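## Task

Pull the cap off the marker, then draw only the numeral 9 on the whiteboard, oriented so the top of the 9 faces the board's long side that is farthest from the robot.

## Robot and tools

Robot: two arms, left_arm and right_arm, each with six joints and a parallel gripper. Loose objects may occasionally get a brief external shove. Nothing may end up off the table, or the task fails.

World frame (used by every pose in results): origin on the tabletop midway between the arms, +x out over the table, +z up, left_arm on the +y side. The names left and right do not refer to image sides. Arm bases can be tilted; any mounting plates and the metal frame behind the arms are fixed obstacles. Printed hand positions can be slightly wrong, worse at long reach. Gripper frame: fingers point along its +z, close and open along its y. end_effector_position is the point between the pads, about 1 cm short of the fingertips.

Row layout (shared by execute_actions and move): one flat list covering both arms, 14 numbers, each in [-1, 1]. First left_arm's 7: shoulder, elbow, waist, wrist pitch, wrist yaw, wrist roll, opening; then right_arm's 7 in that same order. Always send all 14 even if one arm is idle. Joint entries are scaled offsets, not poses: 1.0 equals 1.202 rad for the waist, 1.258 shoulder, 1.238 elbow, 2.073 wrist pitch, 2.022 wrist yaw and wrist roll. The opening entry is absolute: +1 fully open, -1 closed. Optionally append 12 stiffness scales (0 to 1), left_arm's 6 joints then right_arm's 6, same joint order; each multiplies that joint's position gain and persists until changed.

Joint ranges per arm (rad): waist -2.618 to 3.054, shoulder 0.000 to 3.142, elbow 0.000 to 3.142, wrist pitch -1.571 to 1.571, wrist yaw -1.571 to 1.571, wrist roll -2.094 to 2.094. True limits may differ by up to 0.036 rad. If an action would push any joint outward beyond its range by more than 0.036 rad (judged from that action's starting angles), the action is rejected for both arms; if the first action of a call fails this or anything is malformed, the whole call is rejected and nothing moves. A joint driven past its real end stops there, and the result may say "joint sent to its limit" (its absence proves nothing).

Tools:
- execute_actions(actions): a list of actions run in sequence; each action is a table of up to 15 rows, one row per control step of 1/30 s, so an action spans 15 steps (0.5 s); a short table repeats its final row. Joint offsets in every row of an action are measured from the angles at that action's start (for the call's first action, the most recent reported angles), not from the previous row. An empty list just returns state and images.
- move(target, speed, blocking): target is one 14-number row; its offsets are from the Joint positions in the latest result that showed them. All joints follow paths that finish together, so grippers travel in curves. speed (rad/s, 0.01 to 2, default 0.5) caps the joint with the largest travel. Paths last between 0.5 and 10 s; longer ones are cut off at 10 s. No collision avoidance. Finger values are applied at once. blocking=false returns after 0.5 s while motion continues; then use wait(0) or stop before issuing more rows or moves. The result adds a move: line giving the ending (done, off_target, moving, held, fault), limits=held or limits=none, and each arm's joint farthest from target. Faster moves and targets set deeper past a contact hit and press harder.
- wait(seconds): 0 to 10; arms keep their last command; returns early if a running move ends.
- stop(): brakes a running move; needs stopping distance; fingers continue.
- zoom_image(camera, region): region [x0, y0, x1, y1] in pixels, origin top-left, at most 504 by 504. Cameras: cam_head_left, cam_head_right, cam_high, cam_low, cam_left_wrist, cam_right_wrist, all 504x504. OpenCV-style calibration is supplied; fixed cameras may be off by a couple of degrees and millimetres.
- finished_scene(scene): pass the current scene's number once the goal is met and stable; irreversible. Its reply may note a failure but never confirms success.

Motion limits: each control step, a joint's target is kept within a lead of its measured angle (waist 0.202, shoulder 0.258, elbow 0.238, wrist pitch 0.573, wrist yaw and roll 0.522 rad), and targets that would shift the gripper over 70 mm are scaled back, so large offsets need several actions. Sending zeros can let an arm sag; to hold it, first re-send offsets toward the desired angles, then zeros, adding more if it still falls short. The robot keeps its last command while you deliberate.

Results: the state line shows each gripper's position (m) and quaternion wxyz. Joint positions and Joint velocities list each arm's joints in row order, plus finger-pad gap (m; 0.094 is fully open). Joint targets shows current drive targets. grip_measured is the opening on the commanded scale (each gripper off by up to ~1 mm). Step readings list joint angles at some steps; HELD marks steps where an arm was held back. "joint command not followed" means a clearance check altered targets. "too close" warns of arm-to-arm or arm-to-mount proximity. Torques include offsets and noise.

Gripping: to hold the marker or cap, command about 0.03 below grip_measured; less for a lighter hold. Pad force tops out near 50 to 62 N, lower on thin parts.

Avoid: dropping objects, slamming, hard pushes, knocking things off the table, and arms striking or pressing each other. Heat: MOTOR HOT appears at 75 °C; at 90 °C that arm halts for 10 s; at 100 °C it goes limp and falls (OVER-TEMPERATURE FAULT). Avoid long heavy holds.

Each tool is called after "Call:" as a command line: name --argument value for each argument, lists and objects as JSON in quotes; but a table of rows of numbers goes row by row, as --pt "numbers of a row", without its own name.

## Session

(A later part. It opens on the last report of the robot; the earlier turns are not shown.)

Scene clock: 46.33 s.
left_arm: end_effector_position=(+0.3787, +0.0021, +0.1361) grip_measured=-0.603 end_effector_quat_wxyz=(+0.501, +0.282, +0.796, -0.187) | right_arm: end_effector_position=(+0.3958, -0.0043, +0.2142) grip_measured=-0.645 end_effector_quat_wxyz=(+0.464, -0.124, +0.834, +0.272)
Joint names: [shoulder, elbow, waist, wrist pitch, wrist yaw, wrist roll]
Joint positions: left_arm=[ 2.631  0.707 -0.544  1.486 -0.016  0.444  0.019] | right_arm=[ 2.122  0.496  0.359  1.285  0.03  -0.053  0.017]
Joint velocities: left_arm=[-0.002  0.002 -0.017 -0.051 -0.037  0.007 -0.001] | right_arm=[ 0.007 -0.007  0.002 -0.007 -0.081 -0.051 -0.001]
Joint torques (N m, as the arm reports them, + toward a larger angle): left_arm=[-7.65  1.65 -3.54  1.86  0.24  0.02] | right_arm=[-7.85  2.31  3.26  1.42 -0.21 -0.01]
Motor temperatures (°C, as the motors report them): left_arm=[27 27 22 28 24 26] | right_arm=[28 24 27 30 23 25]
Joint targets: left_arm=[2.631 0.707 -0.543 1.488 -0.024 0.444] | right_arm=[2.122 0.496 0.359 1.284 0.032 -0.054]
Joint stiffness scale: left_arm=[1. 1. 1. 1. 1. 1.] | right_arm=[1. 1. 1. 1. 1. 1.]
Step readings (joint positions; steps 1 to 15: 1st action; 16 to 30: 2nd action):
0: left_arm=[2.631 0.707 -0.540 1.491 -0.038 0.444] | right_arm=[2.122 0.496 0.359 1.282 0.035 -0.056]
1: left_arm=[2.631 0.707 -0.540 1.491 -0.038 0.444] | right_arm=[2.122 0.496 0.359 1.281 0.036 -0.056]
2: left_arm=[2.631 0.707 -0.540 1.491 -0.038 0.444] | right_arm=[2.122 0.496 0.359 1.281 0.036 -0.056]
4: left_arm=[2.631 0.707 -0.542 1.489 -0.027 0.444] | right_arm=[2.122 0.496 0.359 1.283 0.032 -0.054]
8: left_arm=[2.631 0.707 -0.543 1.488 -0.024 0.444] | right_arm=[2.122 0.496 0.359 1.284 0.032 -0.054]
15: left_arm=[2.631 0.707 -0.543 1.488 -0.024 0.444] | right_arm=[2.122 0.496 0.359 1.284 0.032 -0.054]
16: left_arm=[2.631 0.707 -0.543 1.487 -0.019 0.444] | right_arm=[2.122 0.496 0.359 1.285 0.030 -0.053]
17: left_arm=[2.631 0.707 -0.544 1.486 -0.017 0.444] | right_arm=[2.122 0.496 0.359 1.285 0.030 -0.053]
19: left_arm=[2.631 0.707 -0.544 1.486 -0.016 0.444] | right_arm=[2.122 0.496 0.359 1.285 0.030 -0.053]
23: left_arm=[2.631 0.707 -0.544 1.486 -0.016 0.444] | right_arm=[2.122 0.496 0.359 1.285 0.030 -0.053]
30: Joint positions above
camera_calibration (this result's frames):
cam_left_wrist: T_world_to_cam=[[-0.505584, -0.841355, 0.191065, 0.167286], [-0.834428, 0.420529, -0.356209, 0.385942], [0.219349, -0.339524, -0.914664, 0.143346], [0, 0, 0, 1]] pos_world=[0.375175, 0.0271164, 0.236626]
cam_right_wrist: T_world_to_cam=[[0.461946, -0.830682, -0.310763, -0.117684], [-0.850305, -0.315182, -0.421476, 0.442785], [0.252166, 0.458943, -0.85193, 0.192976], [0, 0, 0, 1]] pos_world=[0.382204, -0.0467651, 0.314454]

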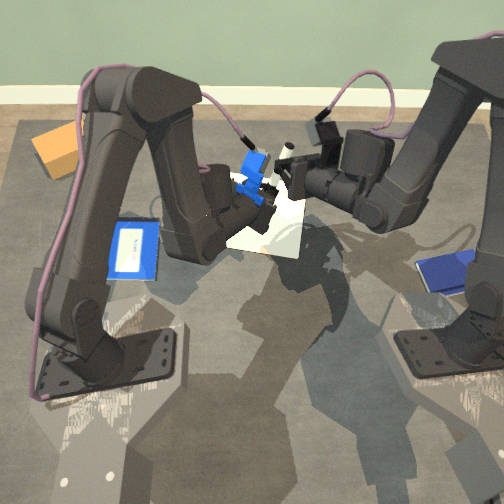

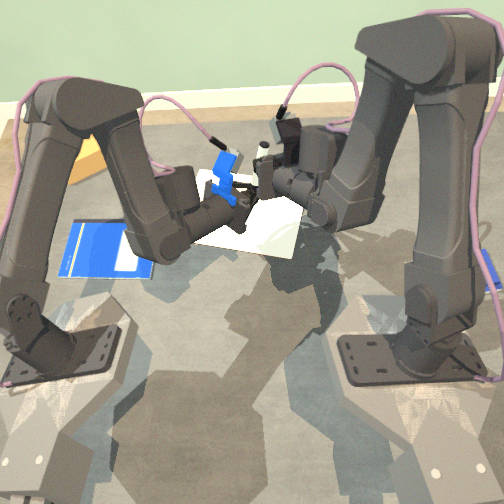

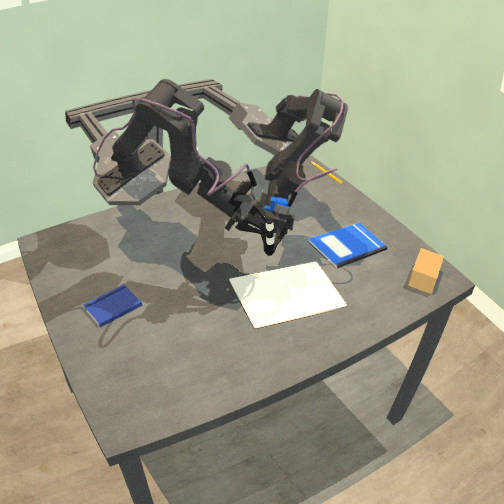

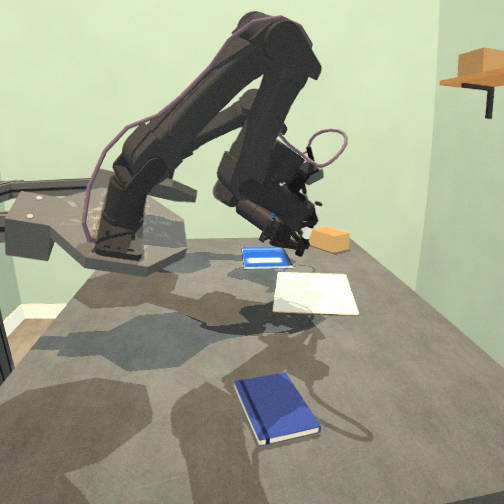

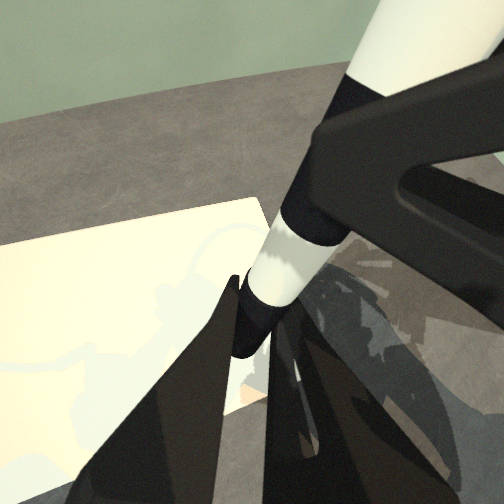

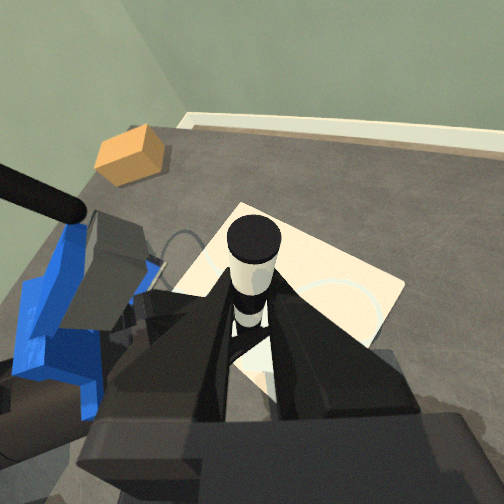

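Call:
move --target '[0,0,0,0,0,0,-0.65,-0.23,-0.031,0.007,-0.121,0,0,-0.69]' --speed 0.15

Scene clock: 49.13 s.
left_arm: end_effector_position=(+0.3761, -0.0138, +0.1562) grip_measured=-0.603 end_effector_quat_wxyz=(+0.528, +0.293, +0.766, -0.221) | right_arm: end_effector_position=(+0.3936, -0.0192, +0.2372) grip_measured=-0.645 end_effector_quat_wxyz=(+0.433, -0.135, +0.852, +0.263)
Joint names: [shoulder, elbow, waist, wrist pitch, wrist yaw, wrist roll]
Joint positions: left_arm=[ 2.631  0.707 -0.563  1.539  0.059  0.444  0.019] | right_arm=[ 1.883  0.473  0.359  0.993  0.041 -0.055  0.017]
Joint velocities: left_arm=[-0.007  0.002 -0.007 -0.022 -0.007 -0.007  0.   ] | right_arm=[ 0.012 -0.002 -0.012 -0.007 -0.037 -0.007 -0.001]
Joint torques (N m, as the arm reports them, + toward a larger angle): left_arm=[-7.67  1.72 -2.11  1.26 -0.53  0.02] | right_arm=[-11.18   2.22   3.76   1.83  -0.36   0.04]
Motor temperatures (°C, as the motors report them): left_arm=[27 27 22 27 24 26] | right_arm=[28 24 27 30 23 25]
Joint targets: left_arm=[2.631 0.707 -0.543 1.486 -0.016 0.444] | right_arm=[1.833 0.458 0.367 1.034 0.030 -0.053]
Joint stiffness scale: left_arm=[1. 1. 1. 1. 1. 1.] | right_arm=[1. 1. 1. 1. 1. 1.]
move: off_target (left_arm, right_arm); limits=none; left_arm: farthest joint: the wrist yaw, 0.075 radians from its target (0.000 radians at the start); right_arm: farthest joint: the shoulder, 0.050 radians from its target (0.289 radians at the start)
camera_calibration (this result's frames):
cam_left_wrist: T_world_to_cam=[[-0.564654, -0.795985, 0.218112, 0.167344], [-0.786888, 0.439503, -0.43318, 0.391954], [0.248944, -0.416226, -0.874518, 0.138461], [0, 0, 0, 1]] pos_world=[0.368446, 0.0185698, 0.254374]
cam_right_wrist: T_world_to_cam=[[0.462074, -0.833284, -0.303522, -0.123738], [-0.866321, -0.350925, -0.355443, 0.435899], [0.189671, 0.427188, -0.884045, 0.251524], [0, 0, 0, 1]] pos_world=[0.387098, -0.0575891, 0.339738]

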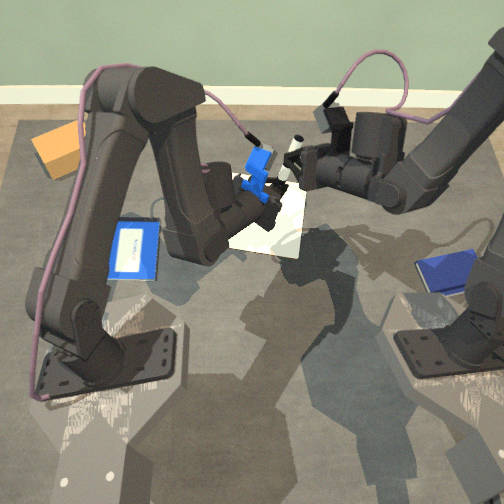

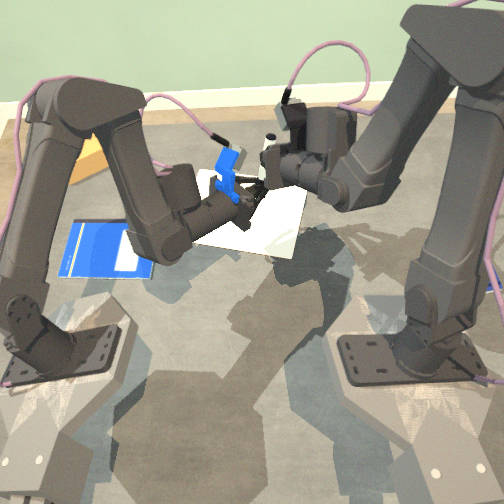

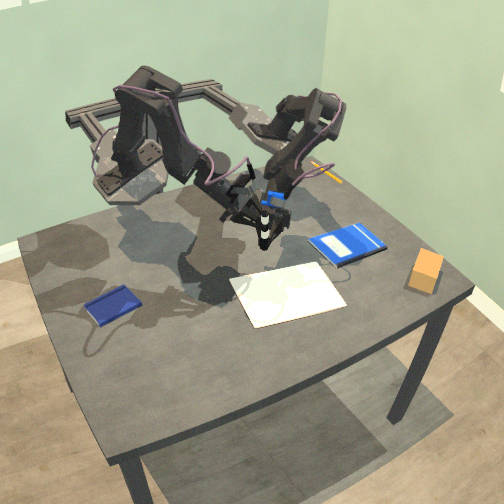

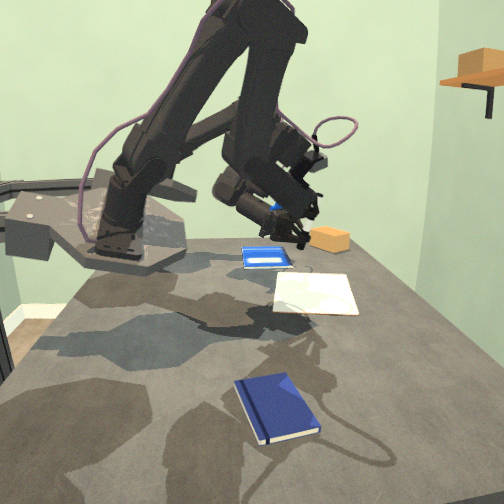

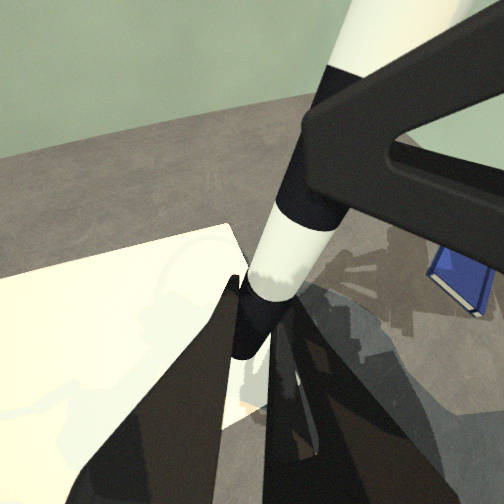

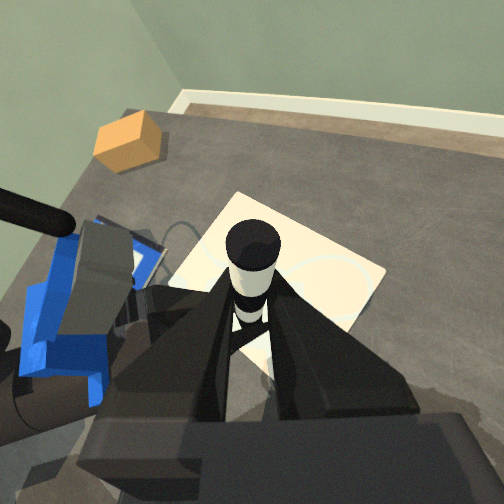

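Call:
move --target '[0,0,0.017,-0.1,-0.08,0,-0.65,-0.12,-0.02,0.007,-0.02,0,0,-0.69]' --speed 0.15

Scene clock: 51.13 s.
left_arm: end_effector_position=(+0.3679, -0.0207, +0.1519) grip_measured=-0.603 end_effector_quat_wxyz=(+0.510, +0.310, +0.770, -0.224) | right_arm: end_effector_position=(+0.3841, -0.0283, +0.2365) grip_measured=-0.644 end_effector_quat_wxyz=(+0.407, -0.142, +0.867, +0.251)
Joint names: [shoulder, elbow, waist, wrist pitch, wrist yaw, wrist roll]
Joint positions: left_arm=[ 2.618  0.707 -0.581  1.478  0.055  0.453  0.019] | right_arm=[ 1.799  0.457  0.359  0.863  0.059 -0.055  0.017]
Joint velocities: left_arm=[ 0.012  0.007  0.002  0.037 -0.022  0.037  0.001] | right_arm=[ 0.002  0.007  0.017 -0.051  0.095  0.022  0.   ]
Joint torques (N m, as the arm reports them, + toward a larger angle): left_arm=[-6.78  1.86 -0.66  0.21 -1.46 -0.08] | right_arm=[-12.21   3.1    3.55   2.25  -0.44   0.03]
Motor temperatures (°C, as the motors report them): left_arm=[27 26 22 27 24 26] | right_arm=[29 24 27 31 23 25]
Joint targets: left_arm=[2.631 0.707 -0.542 1.332 -0.102 0.444] | right_arm=[1.732 0.448 0.367 0.952 0.040 -0.055]
Joint stiffness scale: left_arm=[1. 1. 1. 1. 1. 1.] | right_arm=[1. 1. 1. 1. 1. 1.]
move: off_target (left_arm, right_arm); limits=none; left_arm: farthest joint: the wrist yaw, 0.158 radians from its target (0.162 radians at the start); right_arm: farthest joint: the wrist pitch, 0.088 radians from its target (0.041 radians at the start)
camera_calibration (this result's frames):
cam_left_wrist: T_world_to_cam=[[-0.587127, -0.781143, 0.212363, 0.167651], [-0.781394, 0.478373, -0.400728, 0.380576], [0.211437, -0.401217, -0.891246, 0.150468], [0, 0, 0, 1]] pos_world=[0.363998, 0.00927268, 0.251009]
cam_right_wrist: T_world_to_cam=[[0.455761, -0.840366, -0.293373, -0.127307], [-0.879013, -0.373069, -0.296911, 0.41459], [0.140066, 0.393199, -0.908722, 0.280557], [0, 0, 0, 1]] pos_world=[0.383155, -0.0626283, 0.340696]

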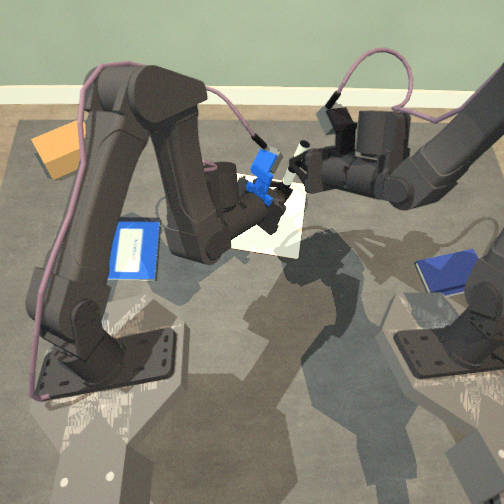

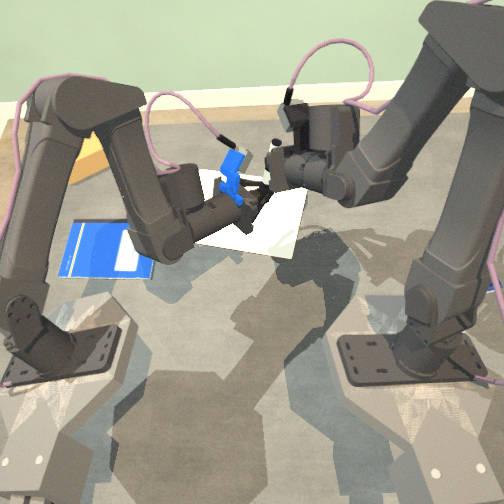

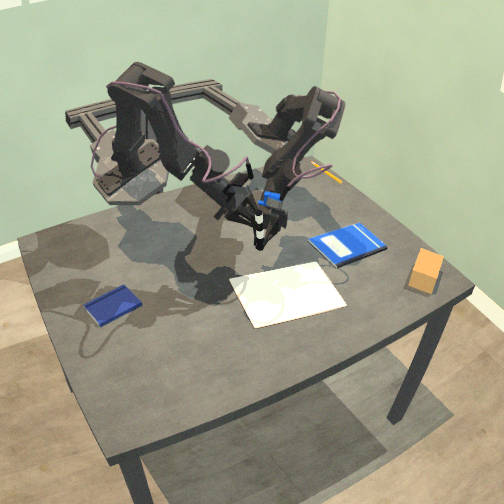

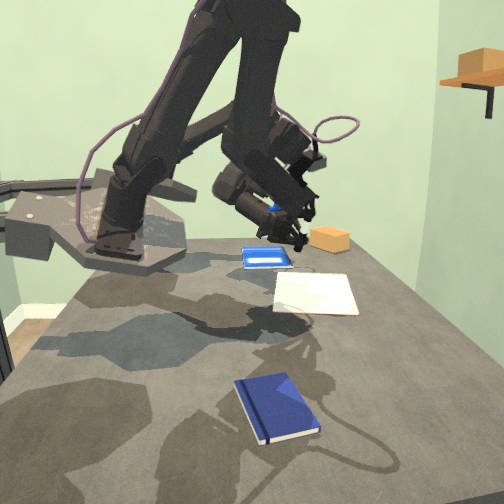

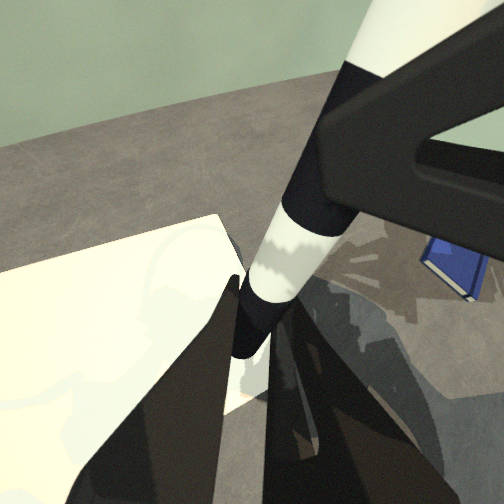

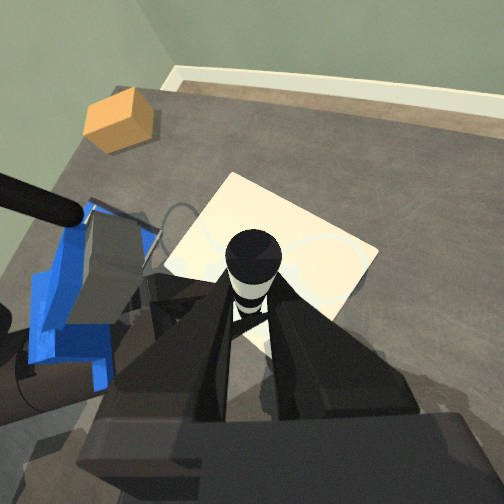

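Call:
move --target '[0,0,0.02,-0.16,-0.04,0,-0.65,-0.03,0,0,0.13,0,0,-0.69]' --speed 0.12

Scene clock: 54.80 s.
left_arm: end_effector_position=(+0.3310, -0.0007, +0.0874) grip_measured=-0.603 end_effector_quat_wxyz=(+0.373, +0.346, +0.839, -0.193) | right_arm: end_effector_position=(+0.4152, -0.0348, +0.2821) grip_measured=-0.644 end_effector_quat_wxyz=(+0.504, -0.101, +0.817, +0.261)
Joint names: [shoulder, elbow, waist, wrist pitch, wrist yaw, wrist roll]
Joint positions: left_arm=[ 2.607  0.707 -0.556  1.163 -0.026  0.453  0.019] | right_arm=[ 1.8    0.444  0.359  1.111  0.066 -0.054  0.017]
Joint velocities: left_arm=[-0.002 -0.017  0.007  0.007 -0.007 -0.066 -0.002] | right_arm=[ 0.007 -0.002 -0.002  0.051  0.037 -0.022 -0.001]
Joint torques (N m, as the arm reports them, + toward a larger angle): left_arm=[-6.69  1.63 -3.53  1.4   0.3   0.02] | right_arm=[-9.94  5.03  2.81  1.7  -0.31  0.  ]
Motor temperatures (°C, as the motors report them): left_arm=[27 26 22 27 24 26] | right_arm=[29 24 27 32 23 25]
Joint targets: left_arm=[2.618 0.707 -0.557 1.147 -0.026 0.453] | right_arm=[1.762 0.457 0.359 1.133 0.059 -0.055]
Joint stiffness scale: left_arm=[1. 1. 1. 1. 1. 1.] | right_arm=[1. 1. 1. 1. 1. 1.]
move: off_target (right_arm); limits=none; left_arm: farthest joint: the wrist pitch, 0.016 radians from its target (0.332 radians at the start); right_arm: farthest joint: the shoulder, 0.039 radians from its target (0.038 radians at the start)
camera_calibration (this result's frames):
cam_left_wrist: T_world_to_cam=[[-0.569473, -0.798233, 0.196275, 0.17078], [-0.821291, 0.562498, -0.0952669, 0.302871], [-0.0343594, -0.215451, -0.97591, 0.197709], [0, 0, 0, 1]] pos_world=[0.352794, 0.00855435, 0.18828]
cam_right_wrist: T_world_to_cam=[[0.427294, -0.853778, -0.297461, -0.121068], [-0.836041, -0.247879, -0.489482, 0.493886], [0.344174, 0.457842, -0.81971, 0.212556], [0, 0, 0, 1]] pos_world=[0.391485, -0.0782585, 0.379969]

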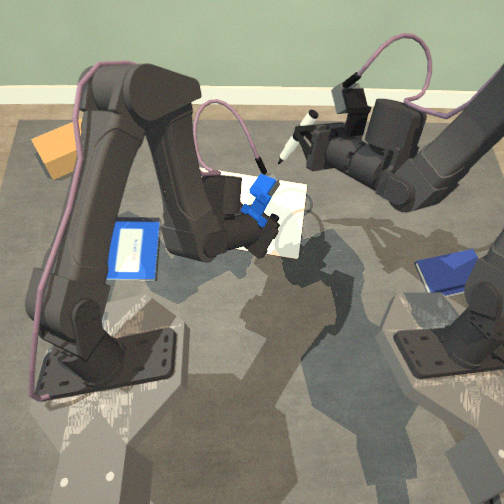

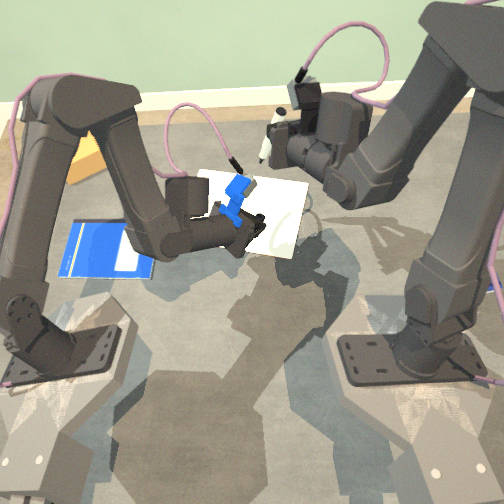

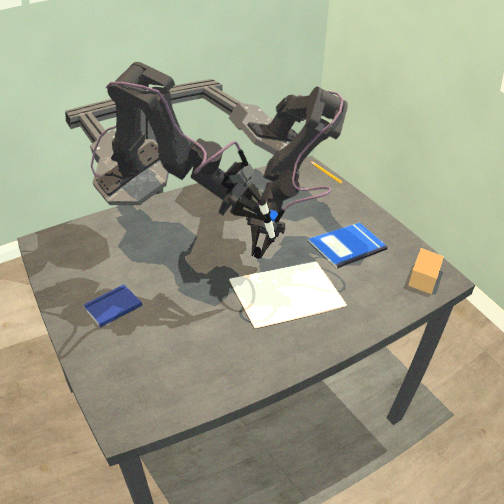

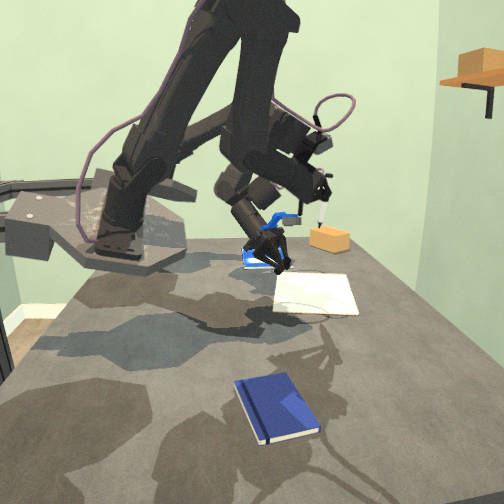

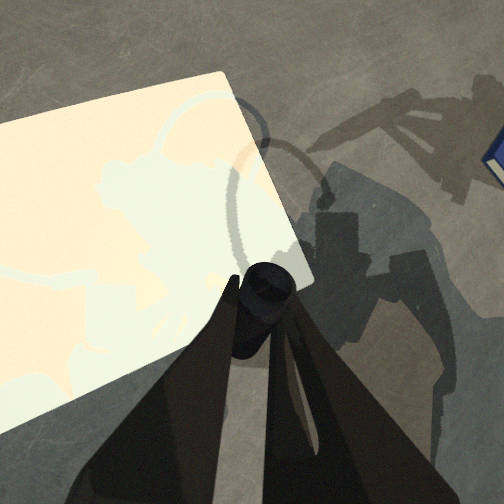

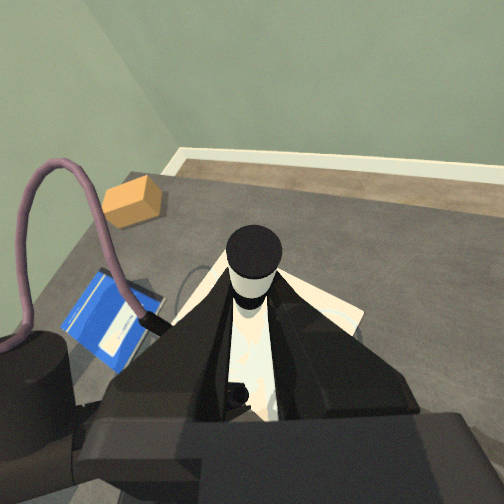

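Call:
move --target '[-0.2,0,0.3,0,0,0,-0.65,0,0,0,0,0,0,-0.69]' --speed 0.7

Call:
move --target '[-0.45,0.08,0.45,0,0,0,-0.65,0,0,0,0,0,-0.2,-0.69]' --speed 0.8

Call:
zoom_image --camera "cam_low" --region '[260,140,380,260]'

Call:
zoom_image --camera "cam_high" --region '[200,130,340,270]'

Scene clock: 56.23 s.
left_arm: end_effector_position=(+0.4529, +0.1570, +0.1128) grip_measured=-0.602 end_effector_quat_wxyz=(+0.443, +0.166, +0.877, -0.081) | right_arm: end_effector_position=(+0.4149, -0.0350, +0.2811) grip_measured=-0.644 end_effector_quat_wxyz=(+0.503, -0.101, +0.818, +0.260)
Joint names: [shoulder, elbow, waist, wrist pitch, wrist yaw, wrist roll]
Joint positions: left_arm=[ 2.362  0.707 -0.186  1.172 -0.035  0.453  0.019] | right_arm=[ 1.8    0.444  0.359  1.107  0.068 -0.054  0.017]
Joint velocities: left_arm=[-0.002 -0.012  0.012  0.037  0.037 -0.007  0.001] | right_arm=[ 0.002 -0.002 -0.027 -0.007 -0.037  0.007 -0.   ]
Joint torques (N m, as the arm reports them, + toward a larger angle): left_arm=[-8.25  2.18 -4.11  1.63  0.4   0.03] | right_arm=[-6.76  3.88  2.82  1.51 -0.26  0.01]
Motor temperatures (°C, as the motors report them): left_arm=[27 26 22 27 24 26] | right_arm=[29 24 27 32 23 25]
Joint targets: left_arm=[2.355 0.707 -0.196 1.163 -0.027 0.453] | right_arm=[1.800 0.444 0.359 1.111 0.066 -0.054]
Joint stiffness scale: left_arm=[1. 1. 1. 1. 1. 1.] | right_arm=[1. 1. 1. 1. 1. 1.]
move: done; limits=none; left_arm: farthest joint: the waist, 0.009 radians from its target (0.361 radians at the start); right_arm: farthest joint: the wrist pitch, 0.004 radians from its target (0.001 radians at the start)
camera_calibration (this result's frames):
cam_left_wrist: T_world_to_cam=[[-0.18784, -0.971968, 0.141401, 0.221804], [-0.970629, 0.161662, -0.178169, 0.456657], [0.150315, -0.170715, -0.973787, 0.169788], [0, 0, 0, 1]] pos_world=[0.459387, 0.170748, 0.215336]
cam_right_wrist: T_world_to_cam=[[0.426193, -0.854626, -0.296604, -0.121147], [-0.837696, -0.249068, -0.486035, 0.492788], [0.341504, 0.455609, -0.822068, 0.213663], [0, 0, 0, 1]] pos_world=[0.391472, -0.0781443, 0.379226]

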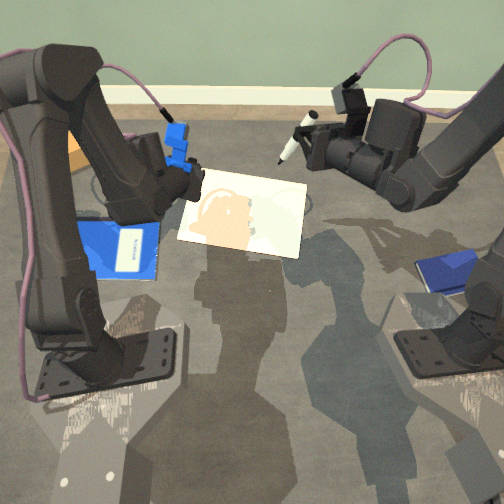

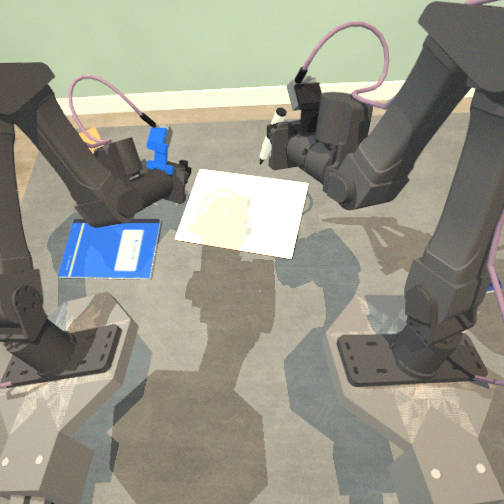

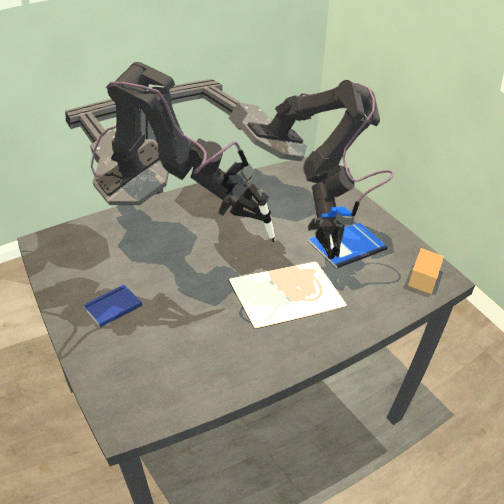

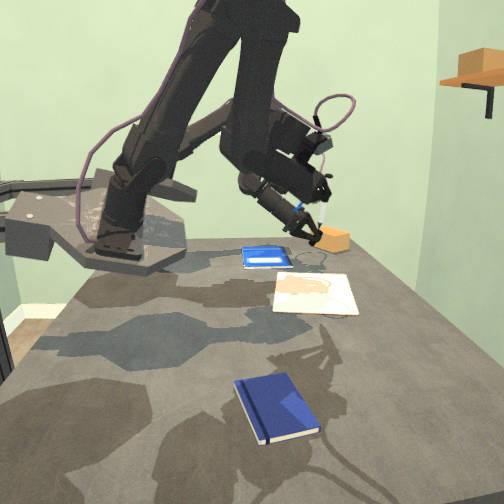

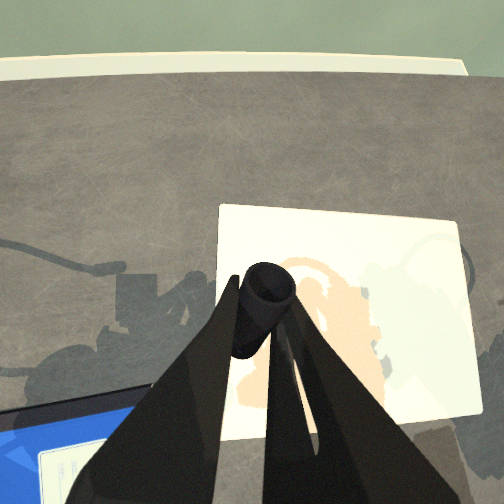

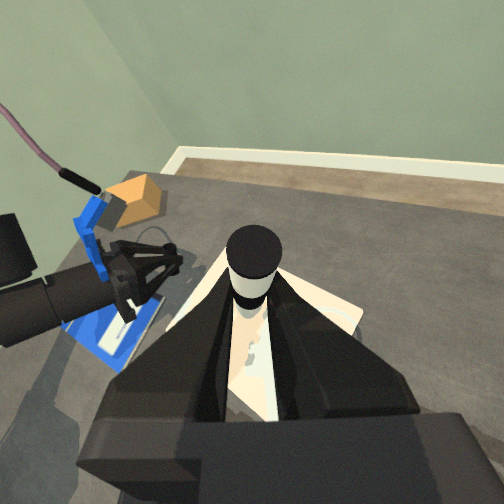

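Scene clock: 57.80 s.
left_arm: end_effector_position=(+0.5156, +0.5118, +0.3039) grip_measured=-0.602 end_effector_quat_wxyz=(+0.605, -0.078, +0.764, +0.211) | right_arm: end_effector_position=(+0.4146, -0.0354, +0.2800) grip_measured=-0.644 end_effector_quat_wxyz=(+0.542, -0.261, +0.784, +0.153)
Joint names: [shoulder, elbow, waist, wrist pitch, wrist yaw, wrist roll]
Joint positions: left_arm=[ 1.796  0.795  0.362  1.187 -0.042  0.453  0.019] | right_arm=[ 1.8    0.444  0.359  1.103  0.072 -0.453  0.017]
Joint velocities: left_arm=[ 0.002  0.017 -0.017  0.11   0.007  0.007  0.   ] | right_arm=[-0.007  0.002 -0.002 -0.022  0.051  0.022 -0.   ]
Joint torques (N m, as the arm reports them, + toward a larger angle): left_arm=[-8.45  5.71 -2.19  1.89  0.28  0.02] | right_arm=[-6.74  3.91  2.8   1.5  -0.25 -0.03]
Motor temperatures (°C, as the motors report them): left_arm=[28 26 22 27 24 26] | right_arm=[29 24 27 32 23 25]
Joint targets: left_arm=[1.796 0.806 0.354 1.172 -0.035 0.453] | right_arm=[1.800 0.444 0.359 1.107 0.068 -0.459]
Joint stiffness scale: left_arm=[1. 1. 1. 1. 1. 1.] | right_arm=[1. 1. 1. 1. 1. 1.]
move: done; limits=none; left_arm: farthest joint: the wrist pitch, 0.015 radians from its target (0.000 radians at the start); right_arm: farthest joint: the wrist roll, 0.005 radians from its target (0.404 radians at the start)
camera_calibration (this result's frames):
cam_left_wrist: T_world_to_cam=[[0.470606, -0.88215, -0.0184841, 0.214542], [-0.703909, -0.362723, -0.610692, 0.756501], [0.532017, 0.300406, -0.791653, -0.0862208], [0, 0, 0, 1]] pos_world=[0.477414, 0.48956, 0.397697]
cam_right_wrist: T_world_to_cam=[[0.570701, -0.818114, 0.0706346, -0.283188], [-0.677188, -0.517551, -0.523027, 0.426225], [0.464453, 0.250659, -0.849384, 0.162421], [0, 0, 0, 1]] pos_world=[0.374814, -0.0517992, 0.380888]

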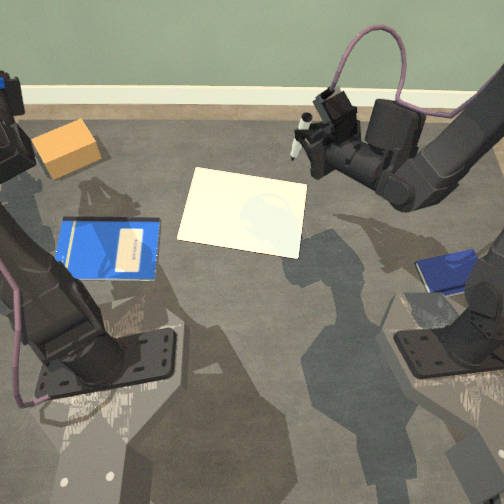

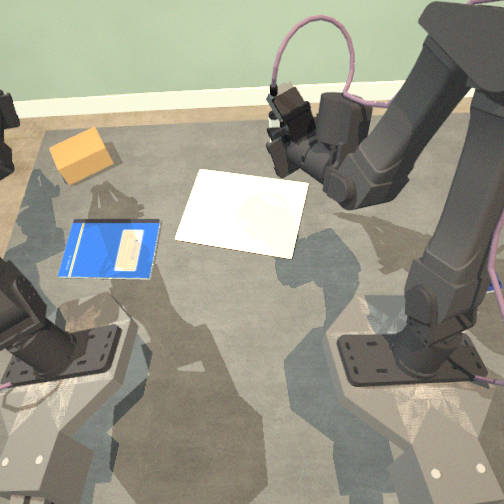

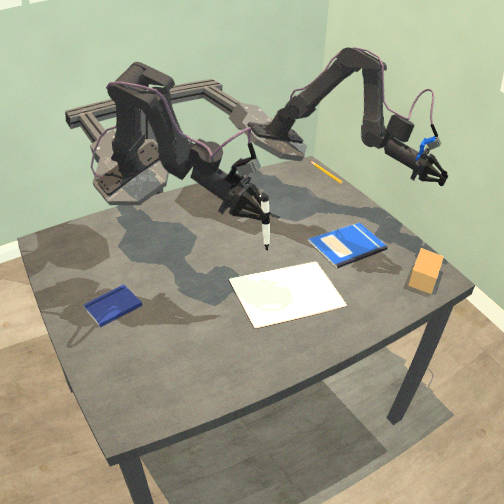

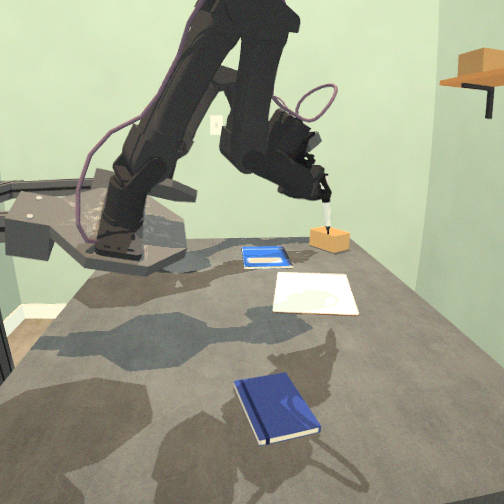

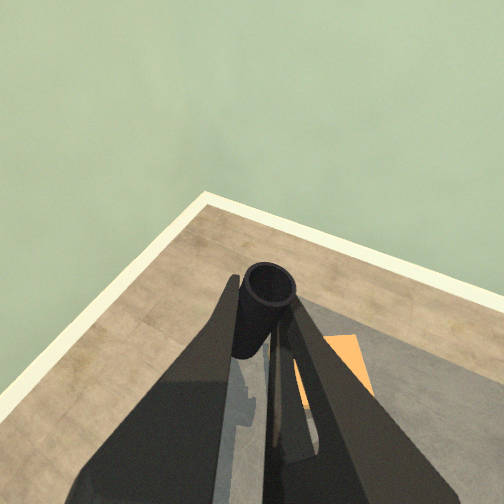

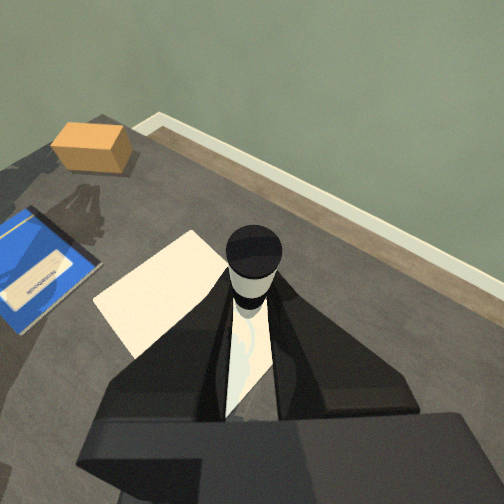

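Region (260, 140, 380, 260) of cam_low's 504x504 image, scaled by 4.200, with more detail than that image has.

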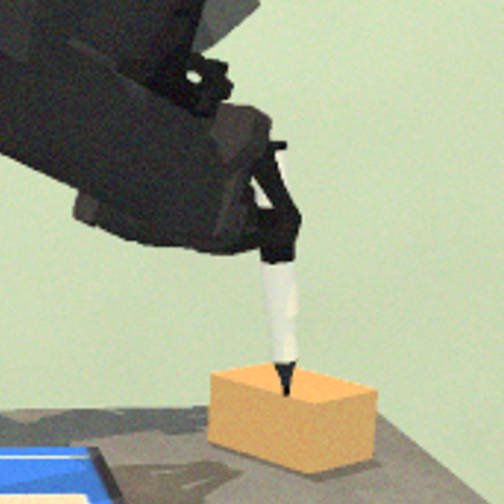

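Region (200, 130, 340, 270) of cam_high's 504x504 image, scaled by 3.600, with more detail than that image has.

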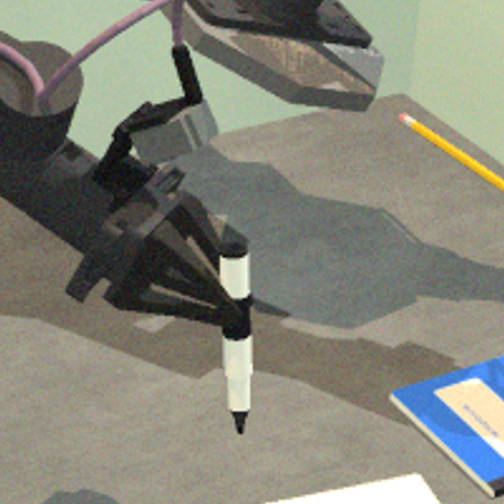

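Call:
move --target '[0,0,0,0,0,0,-0.65,0.47,0.425,-0.062,-0.096,-0.085,-0.053,-0.69]' --speed 0.6

Call:
zoom_image --camera "cam_low" --region '[250,190,390,330]'

Call:
zoom_image --camera "cam_high" --region '[215,190,375,340]'

Scene clock: 61.23 s.
left_arm: end_effector_position=(+0.5156, +0.5118, +0.3039) grip_measured=-0.602 end_effector_quat_wxyz=(+0.605, -0.078, +0.764, +0.211) | right_arm: end_effector_position=(+0.4446, +0.0419, +0.1272) grip_measured=-0.644 end_effector_quat_wxyz=(+0.429, -0.359, +0.807, +0.188)
Joint names: [shoulder, elbow, waist, wrist pitch, wrist yaw, wrist roll]
Joint positions: left_arm=[ 1.796  0.795  0.362  1.187 -0.042  0.453  0.019] | right_arm=[ 2.388  0.943  0.283  0.899 -0.081 -0.554  0.017]
Joint velocities: left_arm=[-0.017  0.007  0.012  0.051  0.022 -0.007 -0.   ] | right_arm=[-0.007  0.002 -0.007  0.022 -0.022  0.051  0.   ]
Joint torques (N m, as the arm reports them, + toward a larger angle): left_arm=[-8.4   4.96 -1.63  2.06  0.19  0.03] | right_arm=[-10.03   5.38   4.37   1.32  -0.5   -0.06]
Motor temperatures (°C, as the motors report them): left_arm=[28 27 22 27 24 26] | right_arm=[28 24 27 32 23 25]
Joint targets: left_arm=[1.796 0.795 0.362 1.187 -0.042 0.453] | right_arm=[2.392 0.970 0.285 0.904 -0.100 -0.560]
Joint stiffness scale: left_arm=[1. 1. 1. 1. 1. 1.] | right_arm=[1. 1. 1. 1. 1. 1.]
move: off_target (right_arm); limits=none; left_arm: farthest joint: the waist, 0.000 radians from its target (0.000 radians at the start); right_arm: farthest joint: the elbow, 0.027 radians from its target (0.526 radians at the start)
camera_calibration (this result's frames):
cam_left_wrist: T_world_to_cam=[[0.470606, -0.88215, -0.0184841, 0.214542], [-0.703909, -0.362723, -0.610692, 0.756501], [0.532017, 0.300406, -0.791653, -0.0862208], [0, 0, 0, 1]] pos_world=[0.477414, 0.48956, 0.397697]
cam_right_wrist: T_world_to_cam=[[0.74131, -0.670348, 0.0330727, -0.303545], [-0.626939, -0.709214, -0.322433, 0.366807], [0.239598, 0.218288, -0.946014, 0.112973], [0, 0, 0, 1]] pos_world=[0.427919, 0.0320033, 0.235184]

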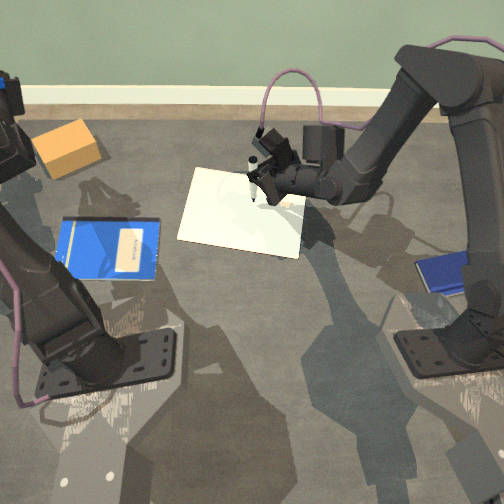

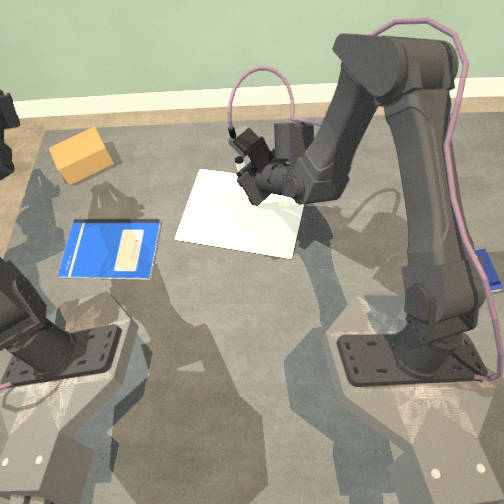

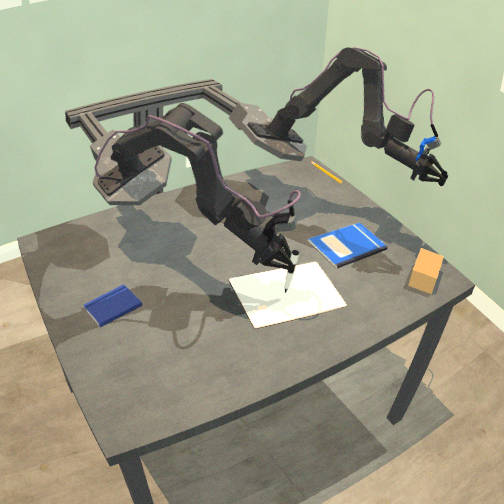

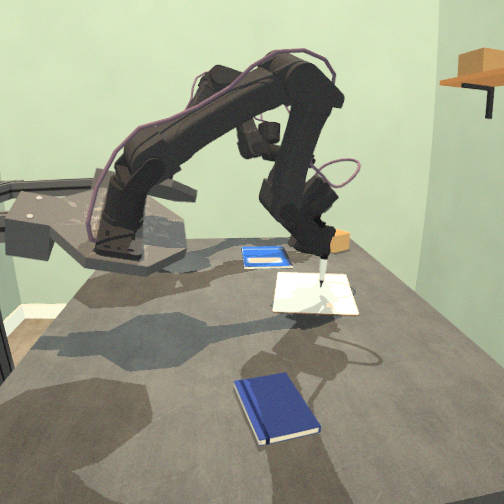

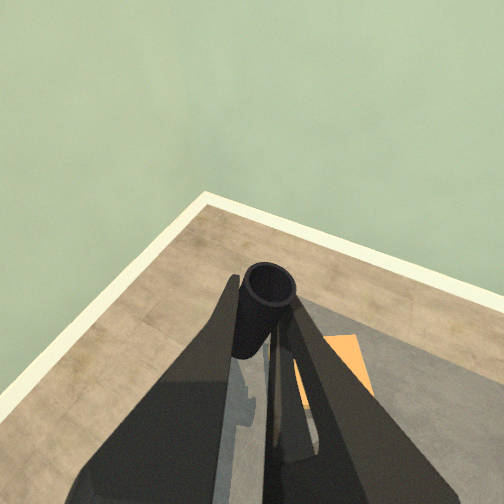

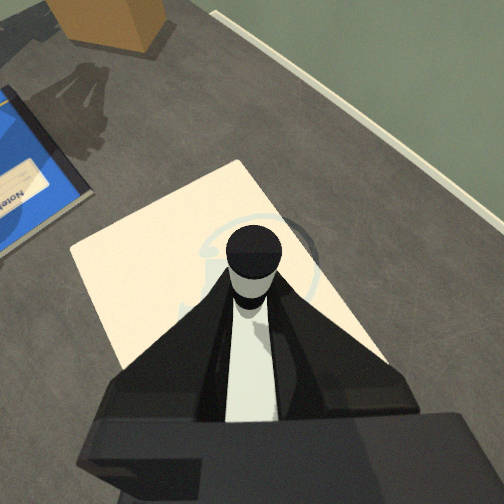

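Region (250, 190, 390, 330) of cam_low's 504x504 image, scaled by 3.600, with more detail than that image has.

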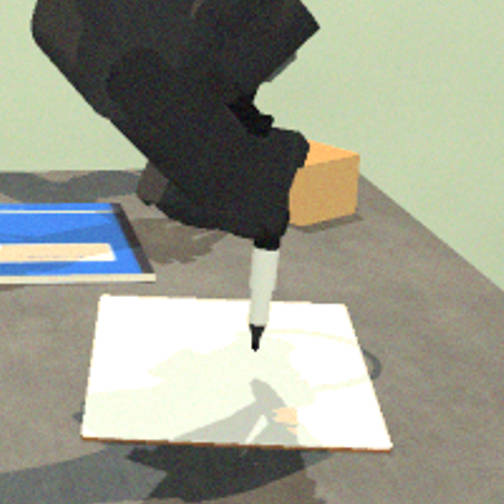

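Region (215, 190, 375, 340) of cam_high's 504x504 image, scaled by 3.150, with more detail than that image has; it fills the top 472 rows of this view, and the rest is white.

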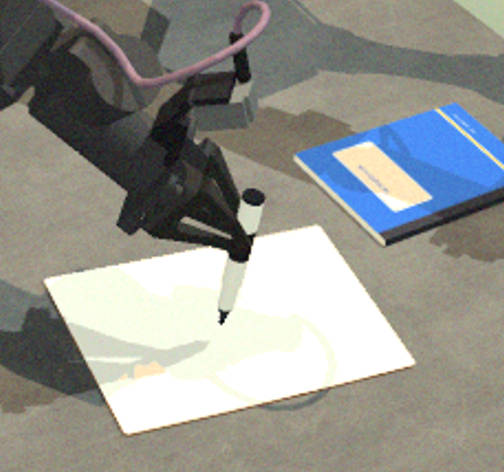

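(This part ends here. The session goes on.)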